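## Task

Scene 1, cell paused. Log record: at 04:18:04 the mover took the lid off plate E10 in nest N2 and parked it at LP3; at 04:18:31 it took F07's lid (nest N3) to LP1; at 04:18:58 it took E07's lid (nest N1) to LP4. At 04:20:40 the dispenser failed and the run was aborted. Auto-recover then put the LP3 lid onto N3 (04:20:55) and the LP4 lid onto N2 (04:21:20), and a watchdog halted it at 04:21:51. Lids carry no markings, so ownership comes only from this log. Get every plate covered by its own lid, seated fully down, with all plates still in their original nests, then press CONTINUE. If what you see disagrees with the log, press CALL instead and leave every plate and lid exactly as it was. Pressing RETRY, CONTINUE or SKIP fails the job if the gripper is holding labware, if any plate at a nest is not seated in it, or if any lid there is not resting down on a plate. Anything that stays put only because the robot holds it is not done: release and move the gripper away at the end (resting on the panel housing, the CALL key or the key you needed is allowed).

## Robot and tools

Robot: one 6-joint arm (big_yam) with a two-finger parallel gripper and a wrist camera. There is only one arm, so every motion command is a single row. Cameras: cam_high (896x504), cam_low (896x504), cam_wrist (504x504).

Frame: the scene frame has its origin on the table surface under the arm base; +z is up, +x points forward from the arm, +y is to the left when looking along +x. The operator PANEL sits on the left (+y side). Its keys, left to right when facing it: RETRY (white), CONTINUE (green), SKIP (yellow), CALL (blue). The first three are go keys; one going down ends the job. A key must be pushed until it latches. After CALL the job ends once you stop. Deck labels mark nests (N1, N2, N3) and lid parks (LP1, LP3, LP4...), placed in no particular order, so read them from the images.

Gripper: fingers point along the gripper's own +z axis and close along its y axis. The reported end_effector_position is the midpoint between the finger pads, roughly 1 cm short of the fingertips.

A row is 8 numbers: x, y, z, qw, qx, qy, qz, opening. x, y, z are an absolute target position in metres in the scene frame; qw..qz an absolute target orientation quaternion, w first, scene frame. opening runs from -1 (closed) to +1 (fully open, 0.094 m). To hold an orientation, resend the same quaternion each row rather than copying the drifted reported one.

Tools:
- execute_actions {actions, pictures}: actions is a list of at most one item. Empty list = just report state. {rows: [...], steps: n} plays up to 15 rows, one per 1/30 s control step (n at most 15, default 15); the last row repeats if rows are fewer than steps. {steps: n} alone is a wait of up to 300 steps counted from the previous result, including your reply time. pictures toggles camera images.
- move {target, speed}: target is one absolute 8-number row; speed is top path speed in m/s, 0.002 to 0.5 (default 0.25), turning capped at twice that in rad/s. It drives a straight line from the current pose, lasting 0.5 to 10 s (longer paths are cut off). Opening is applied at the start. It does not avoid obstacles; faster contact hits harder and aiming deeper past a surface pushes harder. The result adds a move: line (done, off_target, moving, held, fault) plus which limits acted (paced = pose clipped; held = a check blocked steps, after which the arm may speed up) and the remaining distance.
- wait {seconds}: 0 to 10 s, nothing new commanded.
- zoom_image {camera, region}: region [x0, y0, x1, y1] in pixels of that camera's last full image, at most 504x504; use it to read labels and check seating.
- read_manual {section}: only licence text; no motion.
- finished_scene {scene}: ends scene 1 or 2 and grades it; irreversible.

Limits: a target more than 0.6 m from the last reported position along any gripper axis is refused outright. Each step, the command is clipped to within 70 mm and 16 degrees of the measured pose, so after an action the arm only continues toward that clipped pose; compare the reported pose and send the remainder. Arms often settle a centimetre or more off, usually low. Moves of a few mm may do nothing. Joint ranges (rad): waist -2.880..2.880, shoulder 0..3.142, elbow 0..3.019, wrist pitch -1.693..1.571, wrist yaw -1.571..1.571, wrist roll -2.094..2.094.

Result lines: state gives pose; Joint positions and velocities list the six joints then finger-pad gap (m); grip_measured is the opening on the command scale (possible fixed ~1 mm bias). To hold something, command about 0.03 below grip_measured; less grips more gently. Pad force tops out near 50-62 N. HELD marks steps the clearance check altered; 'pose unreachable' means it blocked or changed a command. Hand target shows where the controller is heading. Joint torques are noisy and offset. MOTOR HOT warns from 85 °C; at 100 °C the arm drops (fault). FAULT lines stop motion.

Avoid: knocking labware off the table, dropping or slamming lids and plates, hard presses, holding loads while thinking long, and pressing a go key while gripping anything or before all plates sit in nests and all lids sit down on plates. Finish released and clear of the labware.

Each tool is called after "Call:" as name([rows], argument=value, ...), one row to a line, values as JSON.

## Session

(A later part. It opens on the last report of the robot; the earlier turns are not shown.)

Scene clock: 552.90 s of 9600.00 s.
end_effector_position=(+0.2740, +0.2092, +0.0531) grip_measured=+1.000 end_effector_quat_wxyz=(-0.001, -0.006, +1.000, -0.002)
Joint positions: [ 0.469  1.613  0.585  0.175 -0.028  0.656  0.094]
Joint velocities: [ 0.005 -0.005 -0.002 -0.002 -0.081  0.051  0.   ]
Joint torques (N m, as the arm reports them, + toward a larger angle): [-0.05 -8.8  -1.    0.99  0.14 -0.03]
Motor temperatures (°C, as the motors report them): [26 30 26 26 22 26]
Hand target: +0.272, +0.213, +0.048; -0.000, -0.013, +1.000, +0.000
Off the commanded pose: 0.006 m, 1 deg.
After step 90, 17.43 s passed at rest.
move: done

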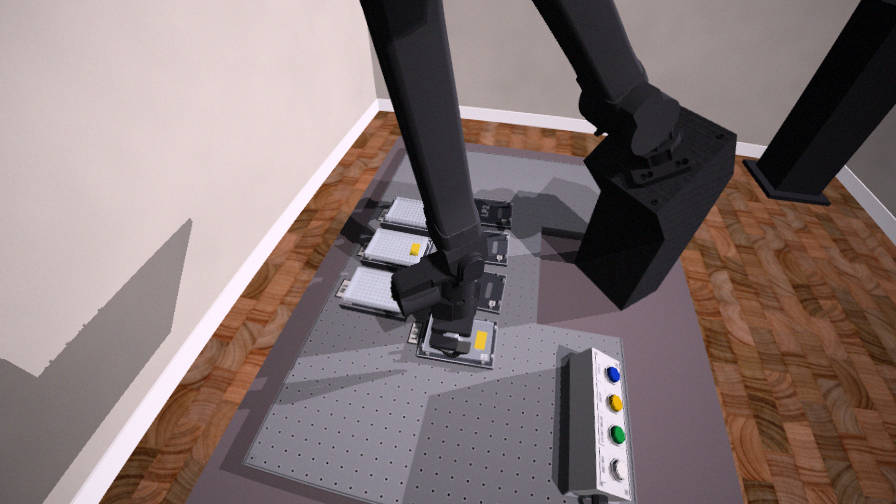

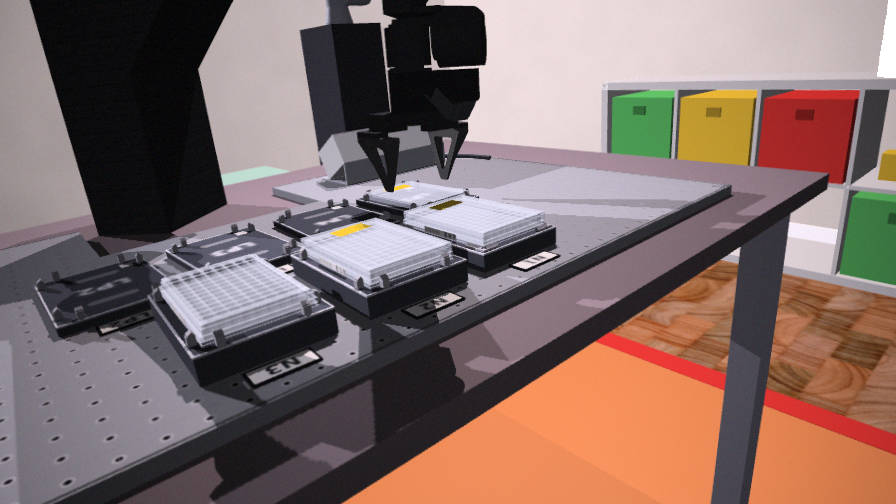

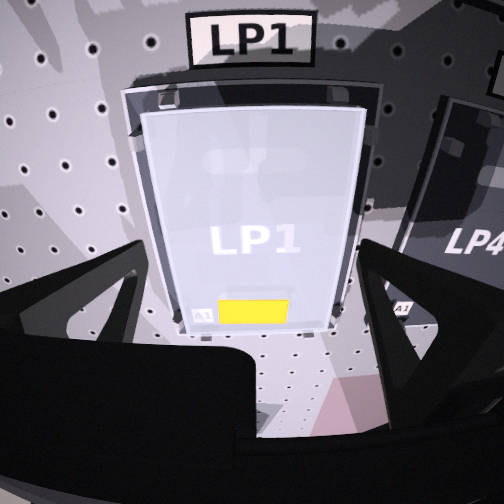

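Call:
move(target=[0.266, 0.210, 0.041, 0, -0.027, 1, 0, 1], speed=0.02)

Scene clock: 564.40 s of 9600.00 s.
end_effector_position=(+0.2709, +0.2085, +0.0462) grip_measured=+1.000 end_effector_quat_wxyz=(+0.002, -0.018, +1.000, -0.001)
Joint positions: [ 0.474  1.642  0.585  0.21  -0.023  0.635  0.094]
Joint velocities: [-0.005  0.005 -0.007  0.012  0.037  0.037  0.   ]
Joint torques (N m, as the arm reports them, + toward a larger angle): [-0.1  -8.48 -1.77  1.05  0.14 -0.04]
Motor temperatures (°C, as the motors report them): [26 30 26 26 22 26]
Hand target: +0.266, +0.210, +0.041; -0.000, -0.027, +1.000, -0.000
Off the commanded pose: 0.007 m, 1 deg.
After step 90, 7.20 s passed at rest.
move: done

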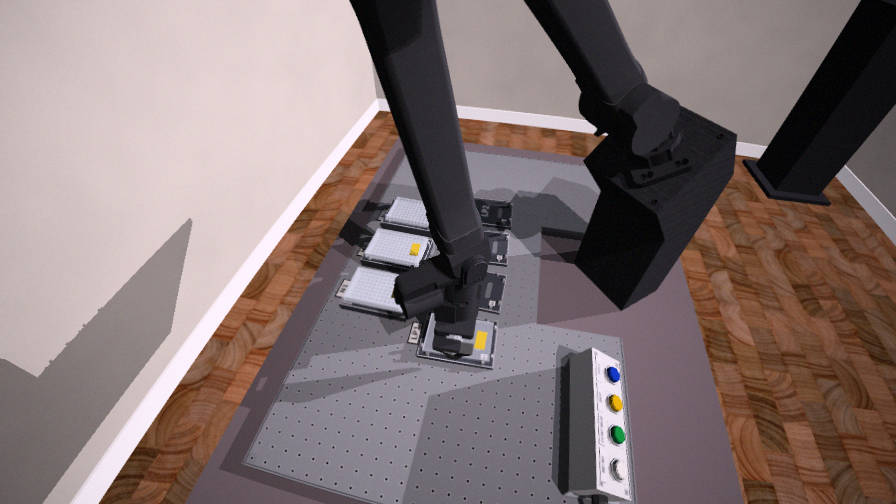

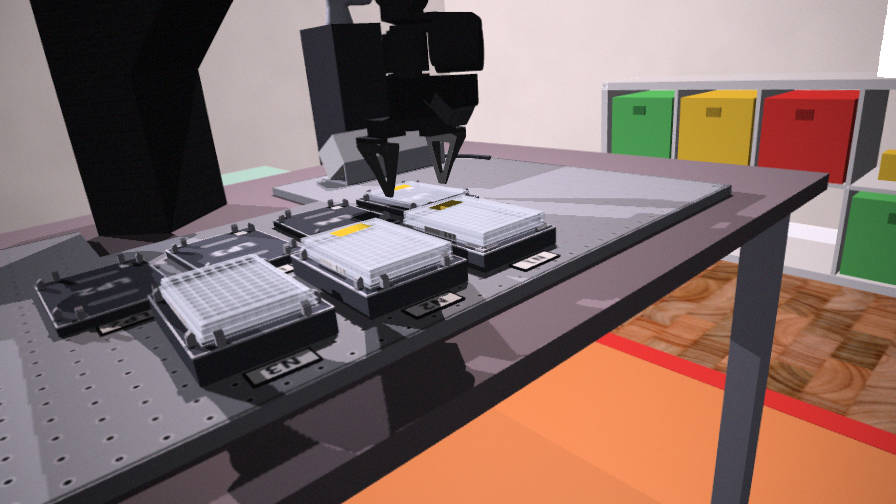

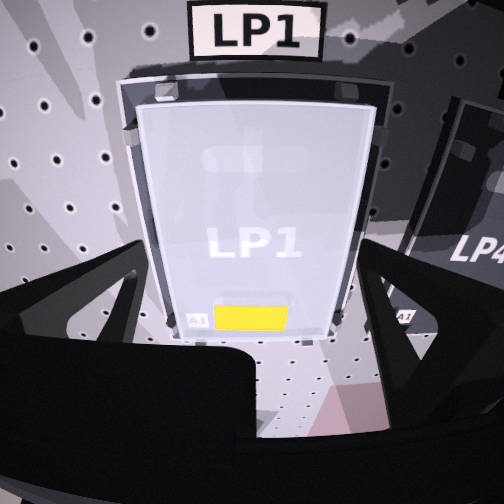

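Call:
move(target=[0.267, 0.2085, 0.032, 0, -0.025, 1, 0, 1], speed=0.015)

Scene clock: 583.10 s of 9600.00 s.
end_effector_position=(+0.2690, +0.2067, +0.0376) grip_measured=+1.000 end_effector_quat_wxyz=(+0.000, -0.018, +1.000, -0.002)
Joint positions: [ 0.474  1.674  0.595  0.228 -0.023  0.634  0.094]
Joint velocities: [ 0.005 -0.005 -0.002 -0.022 -0.007 -0.037  0.   ]
Joint torques (N m, as the arm reports them, + toward a larger angle): [-0.71 -8.14 -1.5   1.    0.   -0.04]
Motor temperatures (°C, as the motors report them): [26 30 26 26 22 26]
Hand target: +0.267, +0.209, +0.032; -0.000, -0.025, +1.000, -0.000
Off the commanded pose: 0.006 m, 1 deg.
After step 90, 14.50 s passed at rest.
move: done

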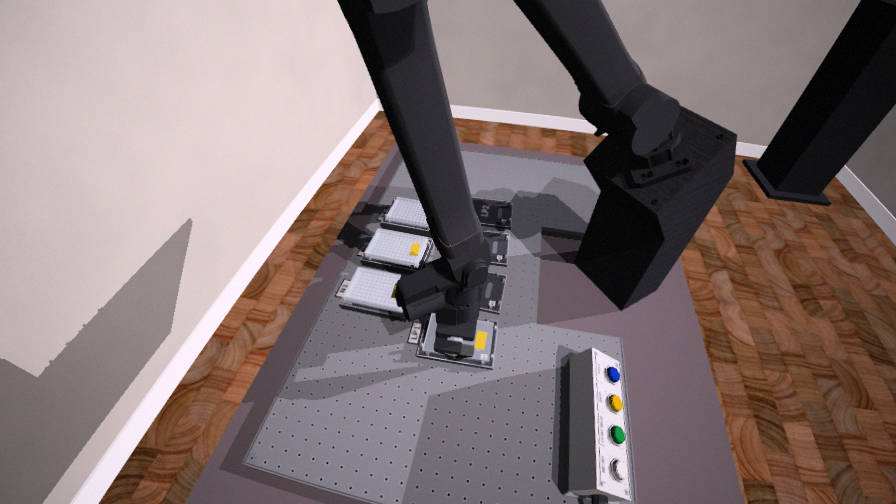

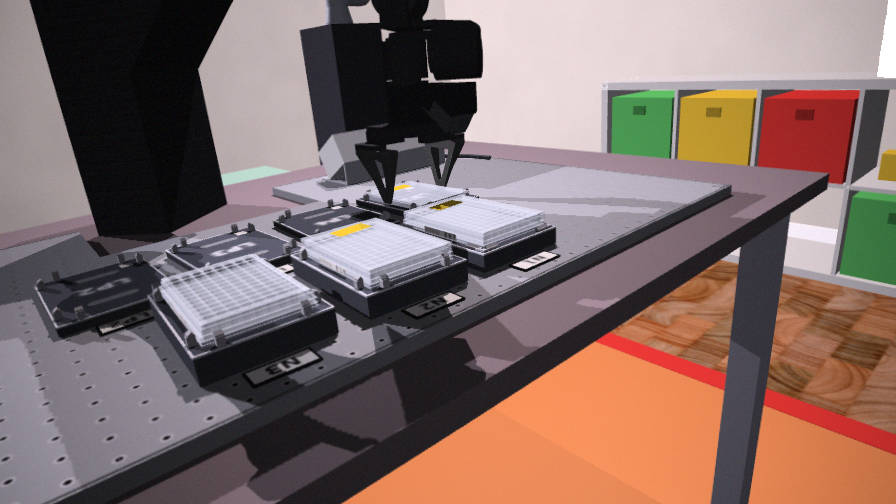

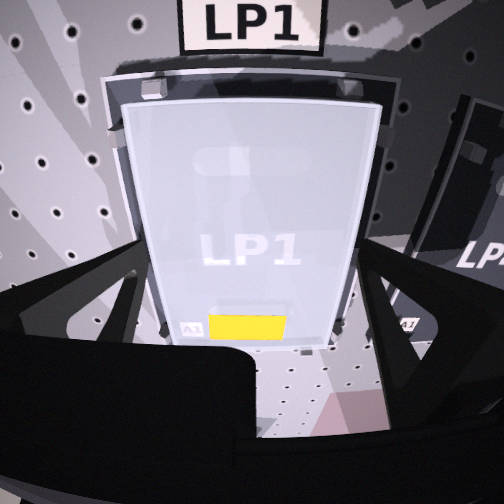

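Call:
execute_actions([
  {"rows": [[0.267, 0.2085, 0.032, 0, -0.025, 1, 0, 0.795]], "steps": 15},
], pictures=false)

Call:
move(target=[0.270, 0.205, 0.105, 0, -0.018, 1, 0, 0.795], speed=0.03)

Scene clock: 593.10 s of 9600.00 s.
end_effector_position=(+0.2690, +0.2067, +0.0376) grip_measured=+0.806 end_effector_quat_wxyz=(+0.000, -0.018, +1.000, -0.002)
Joint positions: [ 0.474  1.674  0.595  0.228 -0.023  0.634  0.085]
Joint velocities: [-0.005 -0.005 -0.007 -0.002  0.022 -0.081 -0.001]
Joint torques (N m, as the arm reports them, + toward a larger angle): [-0.3  -8.38 -1.49  0.88  0.02 -0.05]
Motor temperatures (°C, as the motors report them): [26 30 26 26 22 26]
Hand target: +0.267, +0.209, +0.032; -0.000, -0.025, +1.000, -0.000
Off the commanded pose: 0.006 m, 1 deg.
Steps of this call (steps 1 to 90: nothing new was sent; then 6.50 s passed at rest; steps 91 to 105: all 15 steps of this action). Readings (end_effector_position):
91: (+0.2690, +0.2067, +0.0376)
92: (+0.2690, +0.2067, +0.0376)
94: (+0.2690, +0.2067, +0.0376)
98: (+0.2690, +0.2067, +0.0376)
105: the state above

Scene clock: 595.87 s of 9600.00 s.
end_effector_position=(+0.2698, +0.2090, +0.1008) grip_measured=+0.806 end_effector_quat_wxyz=(+0.001, -0.017, +1.000, +0.003)
Joint positions: [ 0.468  1.43   0.509  0.077 -0.036  0.632  0.085]
Joint velocities: [-0.015  0.005 -0.007  0.007 -0.037 -0.037 -0.   ]
Joint torques (N m, as the arm reports them, + toward a larger angle): [ -1.07 -11.5   -1.59  -0.04  -0.09  -0.06]
Motor temperatures (°C, as the motors report them): [26 30 26 26 22 26]
Hand target: +0.270, +0.204, +0.105; +0.000, -0.018, +1.000, +0.000
Off the commanded pose: 0.006 m, 0 deg.
move: done

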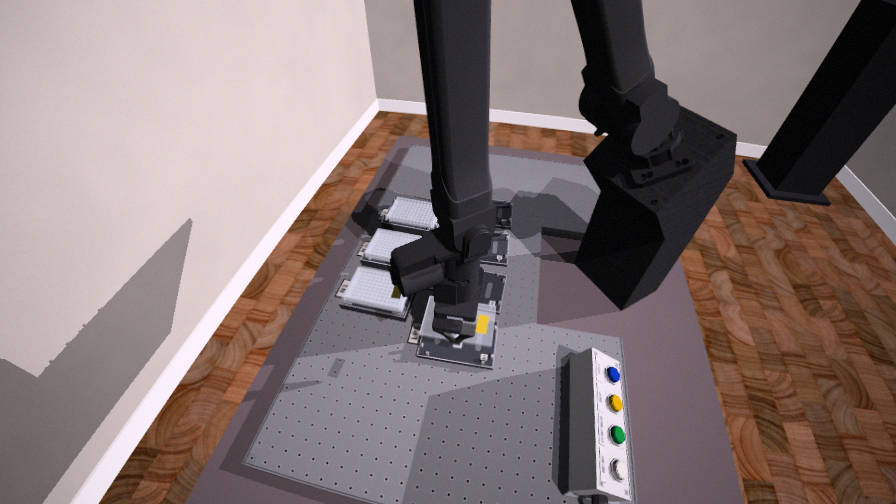

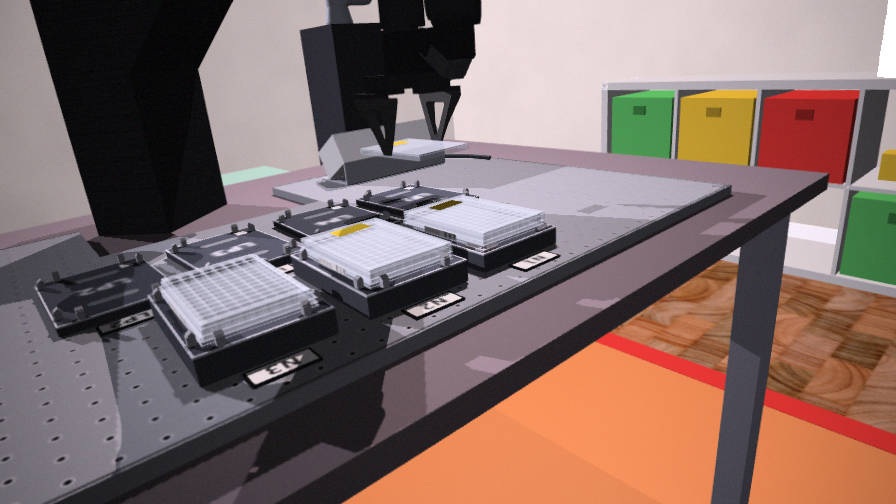

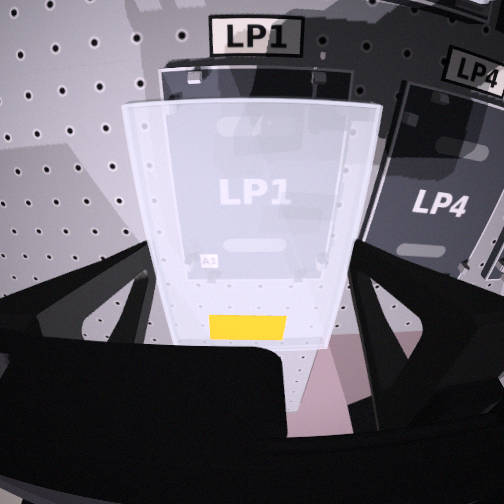

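Call:
move(target=[0.458, -0.116, 0.105, 0, 0.016, 1, 0, 0.795], speed=0.1)

Call:
move(target=[0.4595, -0.1125, 0.061, 0, 0.016, 1, 0, 0.795], speed=0.02)

Call:
zoom_image(camera="cam_wrist", region=[100, 50, 410, 360])

Scene clock: 610.87 s of 9600.00 s.
end_effector_position=(+0.4663, -0.1077, +0.1068) grip_measured=+0.806 end_effector_quat_wxyz=(+0.009, +0.011, +1.000, -0.004)
Joint positions: [-0.436  1.828  0.963 -0.211 -0.562 -0.075  0.085]
Joint velocities: [ 0.005  0.015 -0.002 -0.012 -0.037 -0.095 -0.001]
Joint torques (N m, as the arm reports them, + toward a larger angle): [-7.82 -9.54  3.33 -0.2  -0.14 -0.08]
Motor temperatures (°C, as the motors report them): [26 30 26 25 22 26]
Hand target: +0.465, -0.115, +0.103; +0.003, +0.013, +1.000, -0.004
Off the commanded pose: 0.012 m, 1 deg.
After step 90, 7.90 s passed at rest.
move: off_target

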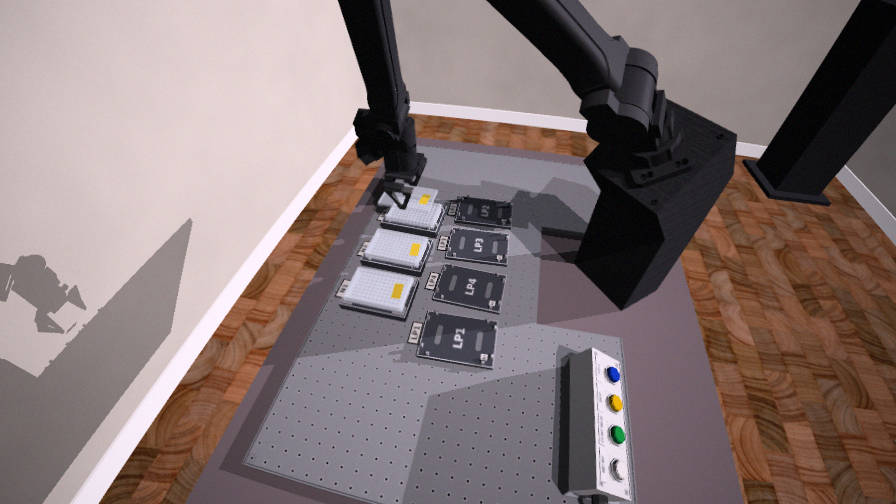

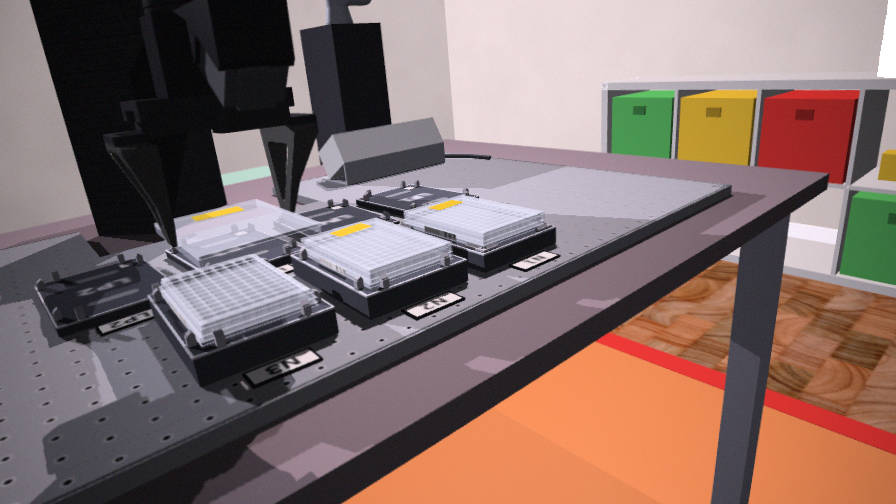

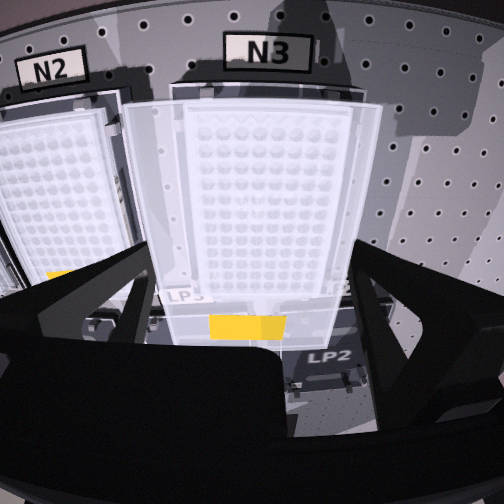

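Scene clock: 613.47 s of 9600.00 s.
end_effector_position=(+0.4575, -0.1154, +0.0712) grip_measured=+0.806 end_effector_quat_wxyz=(+0.000, +0.019, +1.000, -0.002)
Joint positions: [-0.411  1.923  0.991 -0.153 -0.552 -0.045  0.085]
Joint velocities: [-0.005  0.005 -0.022  0.002  0.007  0.022  0.   ]
Joint torques (N m, as the arm reports them, + toward a larger angle): [ -6.63 -10.68   2.86   0.86   0.03   0.12]
Motor temperatures (°C, as the motors report them): [26 30 26 25 22 26]
Hand target: +0.460, -0.112, +0.061; -0.000, +0.016, +1.000, +0.000
Off the commanded pose: 0.011 m, 0 deg.
move: off_target

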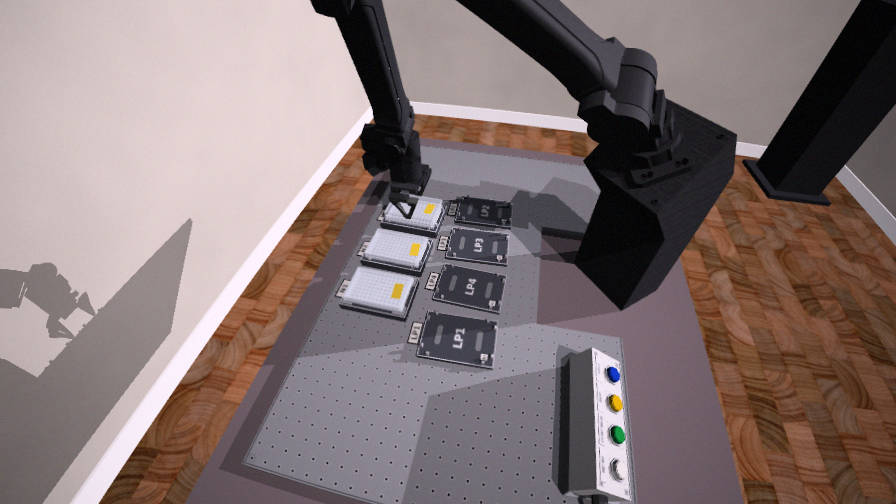

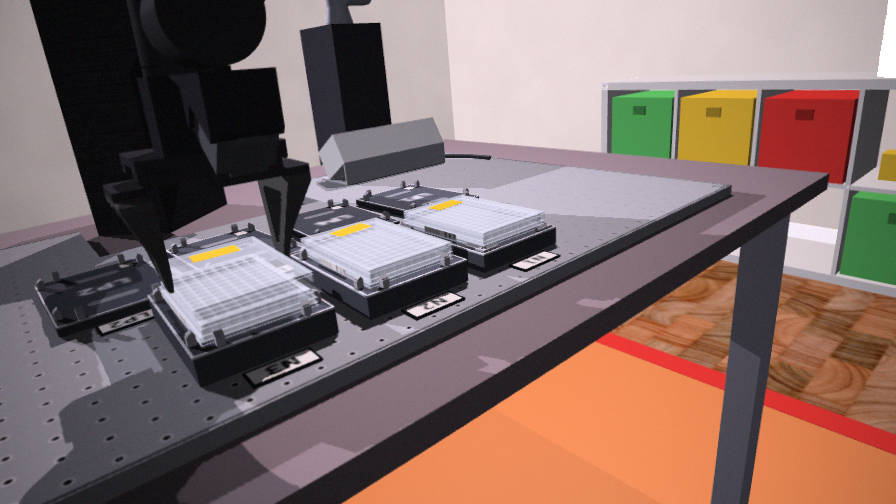

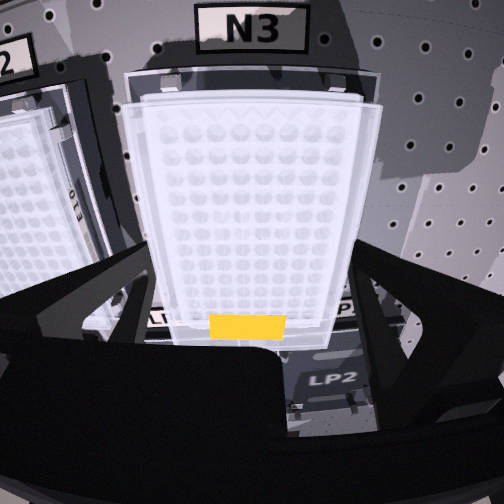

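Region (100, 50, 410, 360) of cam_wrist's 504x504 image, scaled by 1.626, with more detail than that image has.

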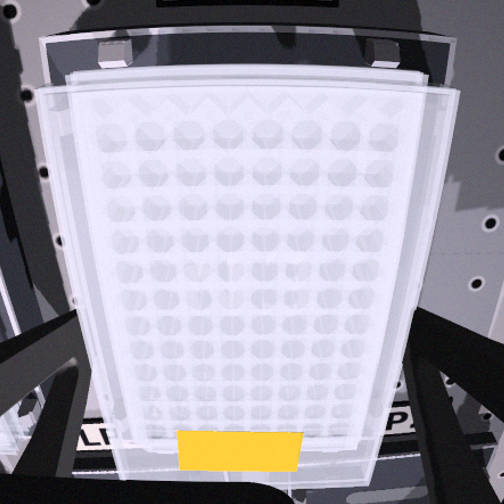

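Call:
execute_actions([
  {"rows": [[0.4598,-0.1125,0.0602,0,0.016,1,0,0.795],[0.4598,-0.1125,0.0594,0,0.016,1,0,0.795],[0.4598,-0.1125,0.0586,0,0.016,1,0,0.795],[0.4598,-0.1125,0.0578,0,0.016,1,0,0.795],[0.4598,-0.1125,0.057,0,0.016,1,0,0.795],[0.4598,-0.1125,0.0562,0,0.016,1,0,0.795],[0.4598,-0.1125,0.0554,0,0.016,1,0,0.795],[0.4598,-0.1125,0.0546,0,0.016,1,0,0.795],[0.4598,-0.1125,0.0538,0,0.016,1,0,0.795],[0.4598,-0.1125,0.053,0,0.016,1,0,0.795],[0.4598,-0.1125,0.0522,0,0.016,1,0,0.795],[0.4598,-0.1125,0.0514,0,0.016,1,0,0.795],[0.4598,-0.1125,0.0506,0,0.016,1,0,0.795],[0.4598,-0.1125,0.0498,0,0.016,1,0,0.795],[0.4598,-0.1125,0.049,0,0.016,1,0,0.795]], "steps": 15},
], pictures=false)

Call:
execute_actions([
  {"rows": [[0.4598,-0.1125,0.049,0,0.016,1,0,0.795]], "steps": 15},
])

Call:
zoom_image(camera="cam_low", region=[130, 220, 340, 370])

Scene clock: 630.83 s of 9600.00 s.
end_effector_position=(+0.4584, -0.1157, +0.0616) grip_measured=+0.806 end_effector_quat_wxyz=(+0.001, +0.018, +1.000, -0.003)
Joint positions: [-0.401  1.946  1.002 -0.133 -0.547 -0.035  0.085]
Joint velocities: [ 0.005  0.054  0.012  0.032 -0.037  0.022 -0.   ]
Joint torques (N m, as the arm reports them, + toward a larger angle): [ -6.89 -10.49   2.72   0.78   0.08   0.13]
Motor temperatures (°C, as the motors report them): [26 30 26 26 22 26]
Hand target: +0.460, -0.112, +0.049; -0.000, +0.016, +1.000, +0.000
Off the commanded pose: 0.013 m, 0 deg.
Steps of this call (steps 1 to 90: nothing new was sent; then 13.87 s passed at rest; steps 91 to 105: all 15 steps of this action). Readings (end_effector_position):
91: (+0.4575, -0.1154, +0.0712)
92: (+0.4577, -0.1154, +0.0712)
94: (+0.4580, -0.1156, +0.0707)
98: (+0.4590, -0.1160, +0.0679)
105: the state above

Scene clock: 631.33 s of 9600.00 s.
end_effector_position=(+0.4579, -0.1155, +0.0596) grip_measured=+0.806 end_effector_quat_wxyz=(+0.000, +0.019, +1.000, -0.002)
Joint positions: [-0.399  1.95   1.004 -0.13  -0.546 -0.032  0.085]
Joint velocities: [-0.024  0.005 -0.007 -0.007  0.11   0.022  0.   ]
Joint torques (N m, as the arm reports them, + toward a larger angle): [ -6.76 -10.64   2.61   1.05   0.07   0.19]
Motor temperatures (°C, as the motors report them): [26 30 26 26 22 26]
Hand target: +0.460, -0.112, +0.049; -0.000, +0.016, +1.000, +0.000
Off the commanded pose: 0.011 m, 0 deg.
Steps of this call (steps 1 to 15: all 15 steps of this action). Readings (end_effector_position):
1: (+0.4582, -0.1157, +0.0608)
2: (+0.4580, -0.1156, +0.0601)
4: (+0.4578, -0.1155, +0.0596)
8: (+0.4579, -0.1155, +0.0596)
15: the state above

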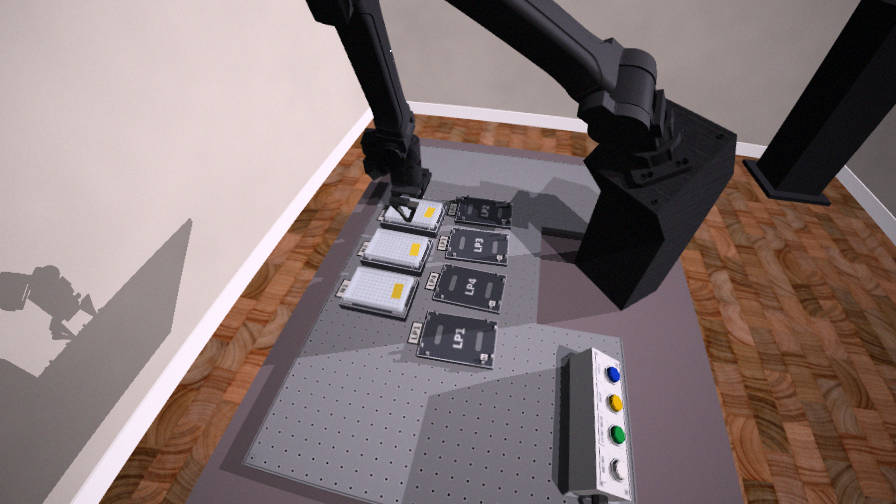

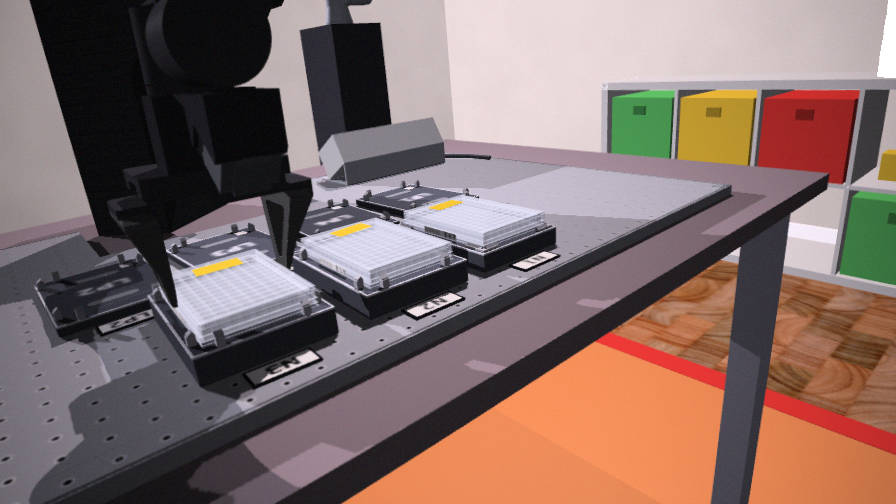

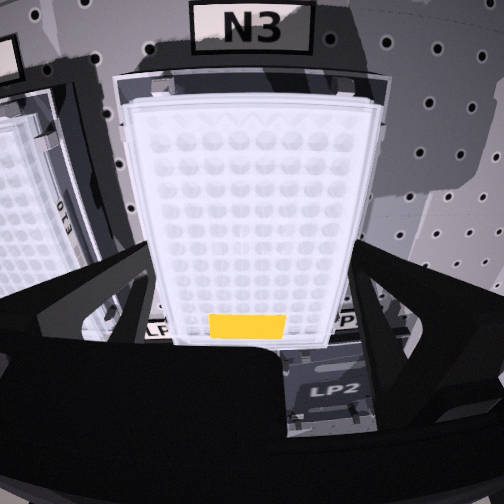

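Region (130, 220, 340, 370) of cam_low's 896x504 image, scaled by 2.400, with more detail than that image has; it fills the top 360 rows of this view, and the rest is white.

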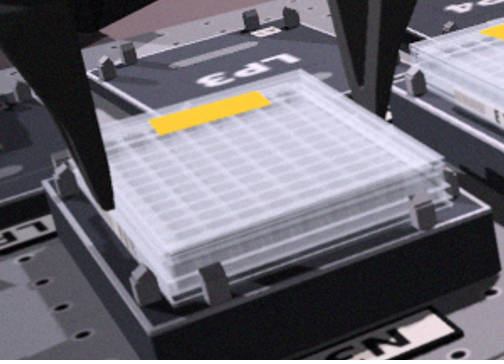

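Call:
execute_actions(actions=[])

Scene clock: 648.50 s of 9600.00 s.
end_effector_position=(+0.4579, -0.1155, +0.0596) grip_measured=+0.806 end_effector_quat_wxyz=(+0.000, +0.019, +1.000, -0.002)
Joint positions: [-0.399  1.95   1.004 -0.13  -0.546 -0.032  0.085]
Joint velocities: [-0.005 -0.015  0.002 -0.027  0.022 -0.007 -0.   ]
Joint torques (N m, as the arm reports them, + toward a larger angle): [ -6.64 -10.76   2.42   0.94   0.09   0.17]
Motor temperatures (°C, as the motors report them): [26 30 26 26 22 26]
Hand target: +0.460, -0.112, +0.049; -0.000, +0.016, +1.000, +0.000
Off the commanded pose: 0.011 m, 0 deg.
Steps of this call (steps 1 to 90: nothing new was sent; then 14.17 s passed at rest). Readings (end_effector_position):
1: (+0.4579, -0.1155, +0.0596)
2: (+0.4579, -0.1155, +0.0596)
4: (+0.4579, -0.1155, +0.0596)
8: (+0.4579, -0.1155, +0.0596)
90: the state above

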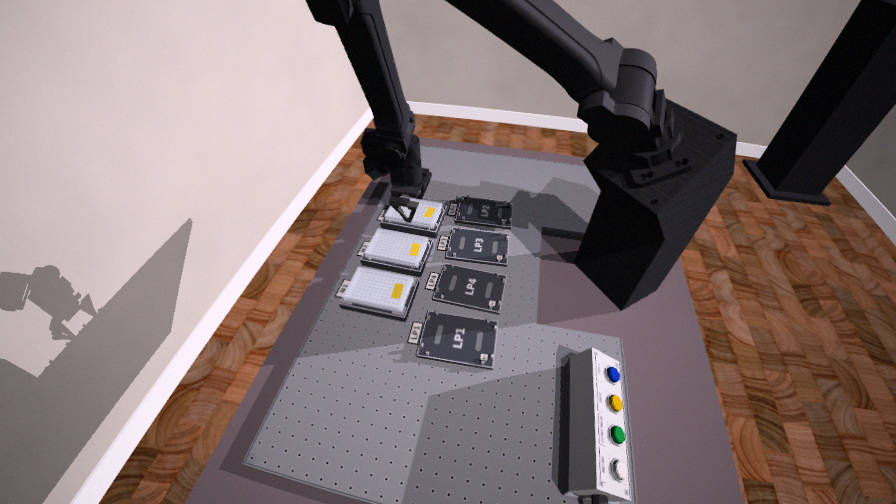

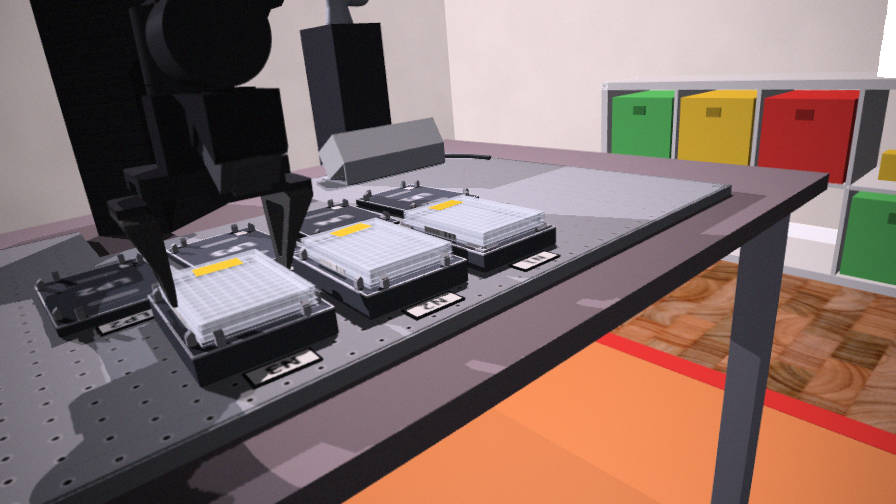

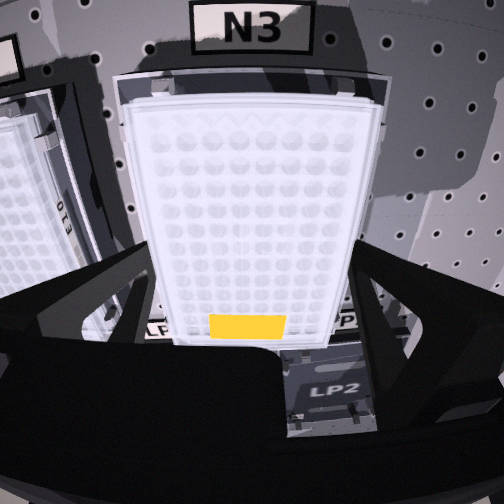

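Call:
execute_actions([
  {"rows": [[0.4598,-0.1125,0.049,0,0.016,1,0,1]], "steps": 12},
], pictures=false)

Call:
move(target=[0.459,-0.118,0.13,0,0.016,1,0,1], speed=0.1)

Call:
zoom_image(camera="cam_low", region=[130, 170, 580, 400])

Scene clock: 657.97 s of 9600.00 s.
end_effector_position=(+0.4579, -0.1155, +0.0596) grip_measured=+1.000 end_effector_quat_wxyz=(+0.000, +0.019, +1.000, -0.002)
Joint positions: [-0.399  1.95   1.004 -0.13  -0.546 -0.032  0.094]
Joint velocities: [-0.005 -0.005 -0.007 -0.012 -0.007  0.022  0.   ]
Joint torques (N m, as the arm reports them, + toward a larger angle): [ -6.69 -10.98   2.58   0.88   0.08   0.17]
Motor temperatures (°C, as the motors report them): [26 30 26 26 22 26]
Hand target: +0.460, -0.112, +0.049; -0.000, +0.016, +1.000, +0.000
Off the commanded pose: 0.011 m, 0 deg.
Steps of this call (steps 1 to 90: nothing new was sent; then 6.07 s passed at rest; steps 91 to 102: all 12 steps of this action). Readings (end_effector_position):
91: (+0.4579, -0.1155, +0.0596)
92: (+0.4579, -0.1155, +0.0596)
94: (+0.4579, -0.1155, +0.0596)
98: (+0.4579, -0.1155, +0.0596)
102: the state above

Scene clock: 659.27 s of 9600.00 s.
end_effector_position=(+0.4611, -0.1173, +0.1242) grip_measured=+1.000 end_effector_quat_wxyz=(+0.001, +0.016, +1.000, +0.000)
Joint positions: [-0.476  1.806  0.962 -0.275 -0.587 -0.119  0.094]
Joint velocities: [-0.005 -0.005 -0.012 -0.017 -0.051  0.007  0.   ]
Joint torques (N m, as the arm reports them, + toward a larger angle): [ -7.98 -13.05   1.71  -0.19  -0.14  -0.05]
Motor temperatures (°C, as the motors report them): [26 30 26 26 22 26]
Hand target: +0.459, -0.119, +0.130; +0.000, +0.016, +1.000, -0.001
Off the commanded pose: 0.006 m, 0 deg.
move: done

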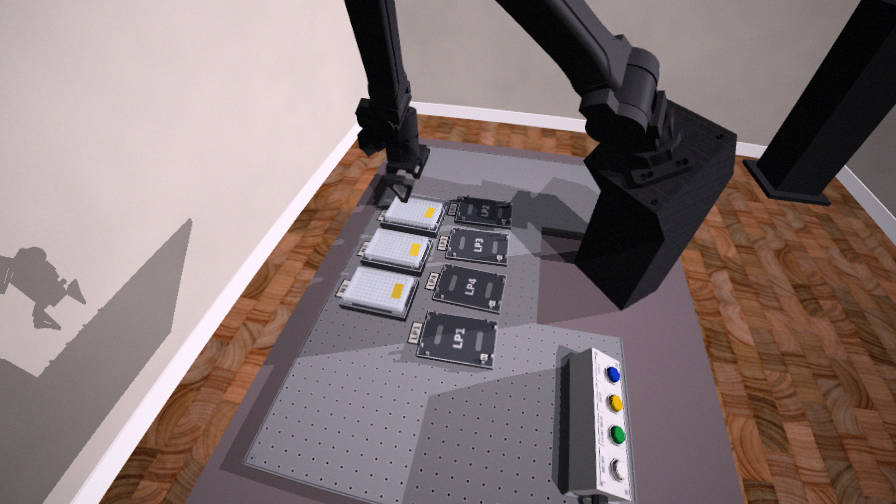

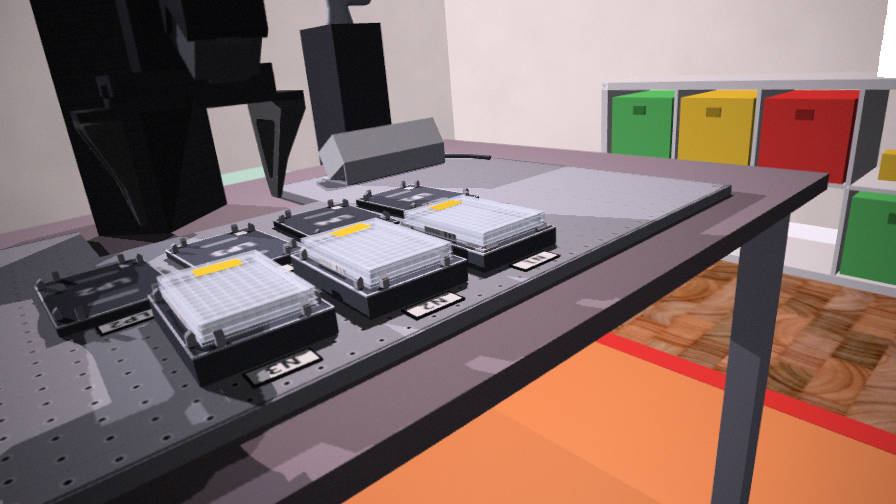

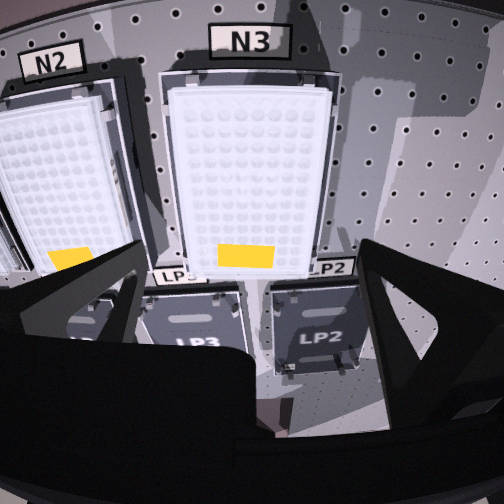

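Region (130, 170, 580, 400) of cam_low's 896x504 image, scaled by 1.120, with more detail than that image has; it fills the top 258 rows of this view, and the rest is white.

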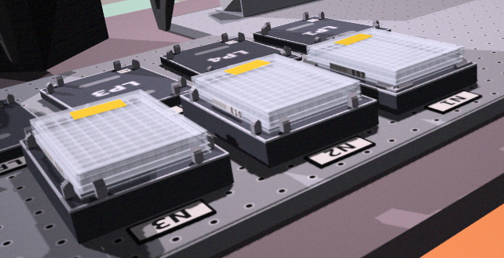

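Call:
zoom_image(camera="cam_low", region=[140, 240, 350, 390])

Call:
zoom_image(camera="cam_low", region=[280, 180, 570, 320])

Region (140, 240, 350, 390) of cam_low's 896x504 image, scaled by 2.400, with more detail than that image has; it fills the top 360 rows of this view, and the rest is white.

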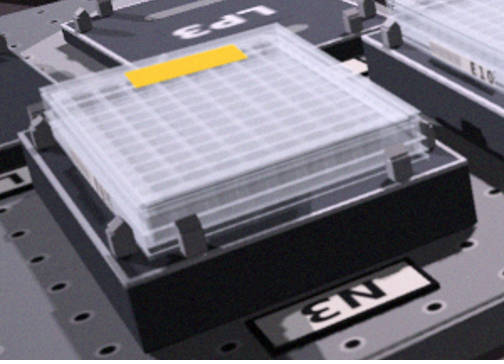

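Region (280, 180, 570, 320) of cam_low's 896x504 image, scaled by 1.738, with more detail than that image has; it fills the top 243 rows of this view, and the rest is white.

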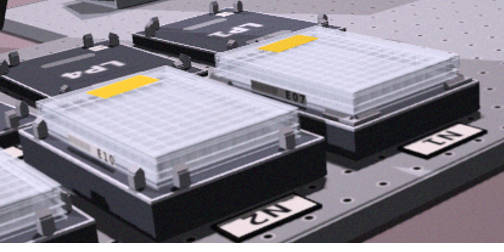

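Call:
move(target=[0.05,0.36,0.30,0,0,1,0,-1], speed=0.2)

Scene clock: 683.80 s of 9600.00 s.
end_effector_position=(+0.0402, +0.3434, +0.3018) grip_measured=-0.980 end_effector_quat_wxyz=(-0.011, +0.002, +1.000, +0.001)
Joint positions: [ 1.615  1.057  0.581 -0.71   0.608  1.677  0.001]
Joint velocities: [-0.005  0.005  0.022  0.022  0.037  0.022 -0.001]
Joint torques (N m, as the arm reports them, + toward a larger angle): [ 2.68 -3.31  7.8  -0.18  0.19  0.19]
Motor temperatures (°C, as the motors report them): [26 30 26 25 22 26]
Hand target: +0.041, +0.352, +0.305; -0.010, +0.007, +1.000, +0.002
Off the commanded pose: 0.019 m, 1 deg.
After step 90, 17.67 s passed at rest.
move: off_target

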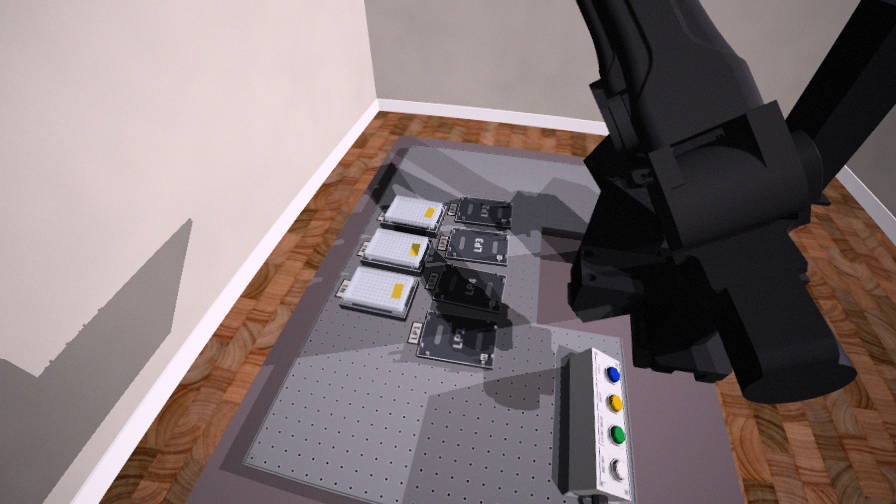

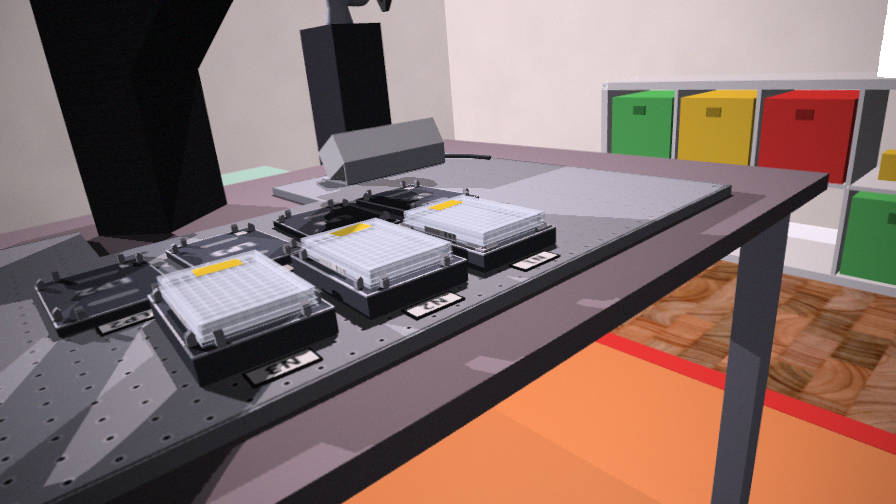

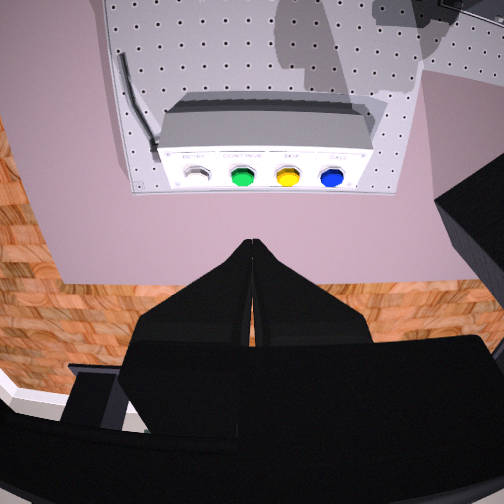

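Call:
move(target=[-0.13,0.357,0.17,0.383,0,0.924,0,-1], speed=0.15)

Scene clock: 727.23 s of 9600.00 s.
end_effector_position=(-0.1231, +0.3576, +0.1700) grip_measured=-0.980 end_effector_quat_wxyz=(+0.299, -0.082, +0.947, +0.088)
Joint positions: [ 1.914  2.114  0.872 -0.435  1.334  2.102  0.001]
Joint velocities: [-0.015 -0.015  0.002  0.022 -0.037  0.081 -0.   ]
Joint torques (N m, as the arm reports them, + toward a larger angle): [ 8.95 -7.61  1.88  0.61  0.61  0.14]
Motor temperatures (°C, as the motors report them): [26 29 28 25 23 26]
Hand target: -0.131, +0.359, +0.170; +0.296, -0.077, +0.947, +0.098
Off the commanded pose: 0.007 m, 17 deg; orientation clipped at the last step of the last action.
joint sent to its limit — the command would take joint 6 (wrist roll) past its upper limit, so that joint was sent only as far as its limit.
After step 90, 37.40 s passed at rest.
move: off_target; limits=paced

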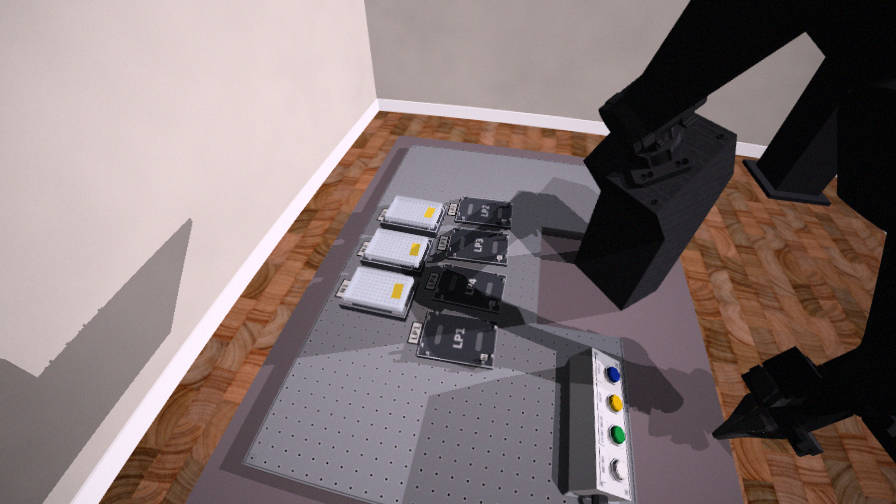

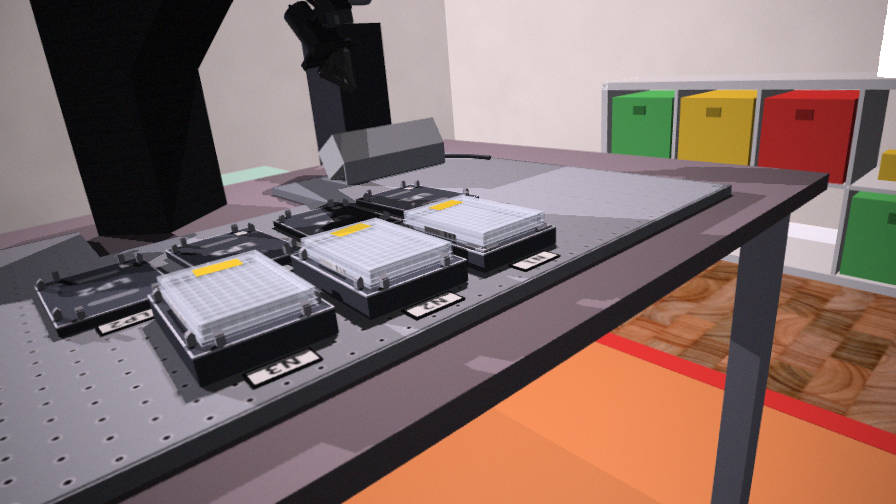

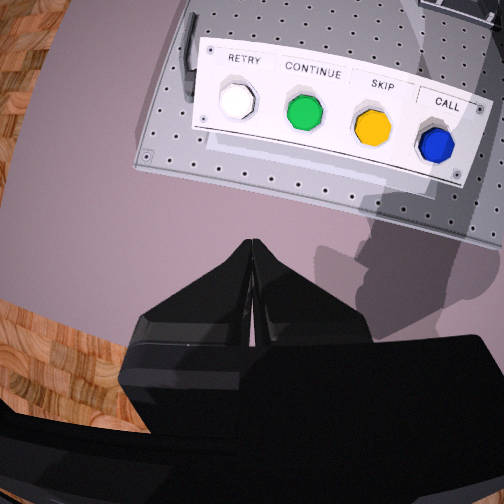

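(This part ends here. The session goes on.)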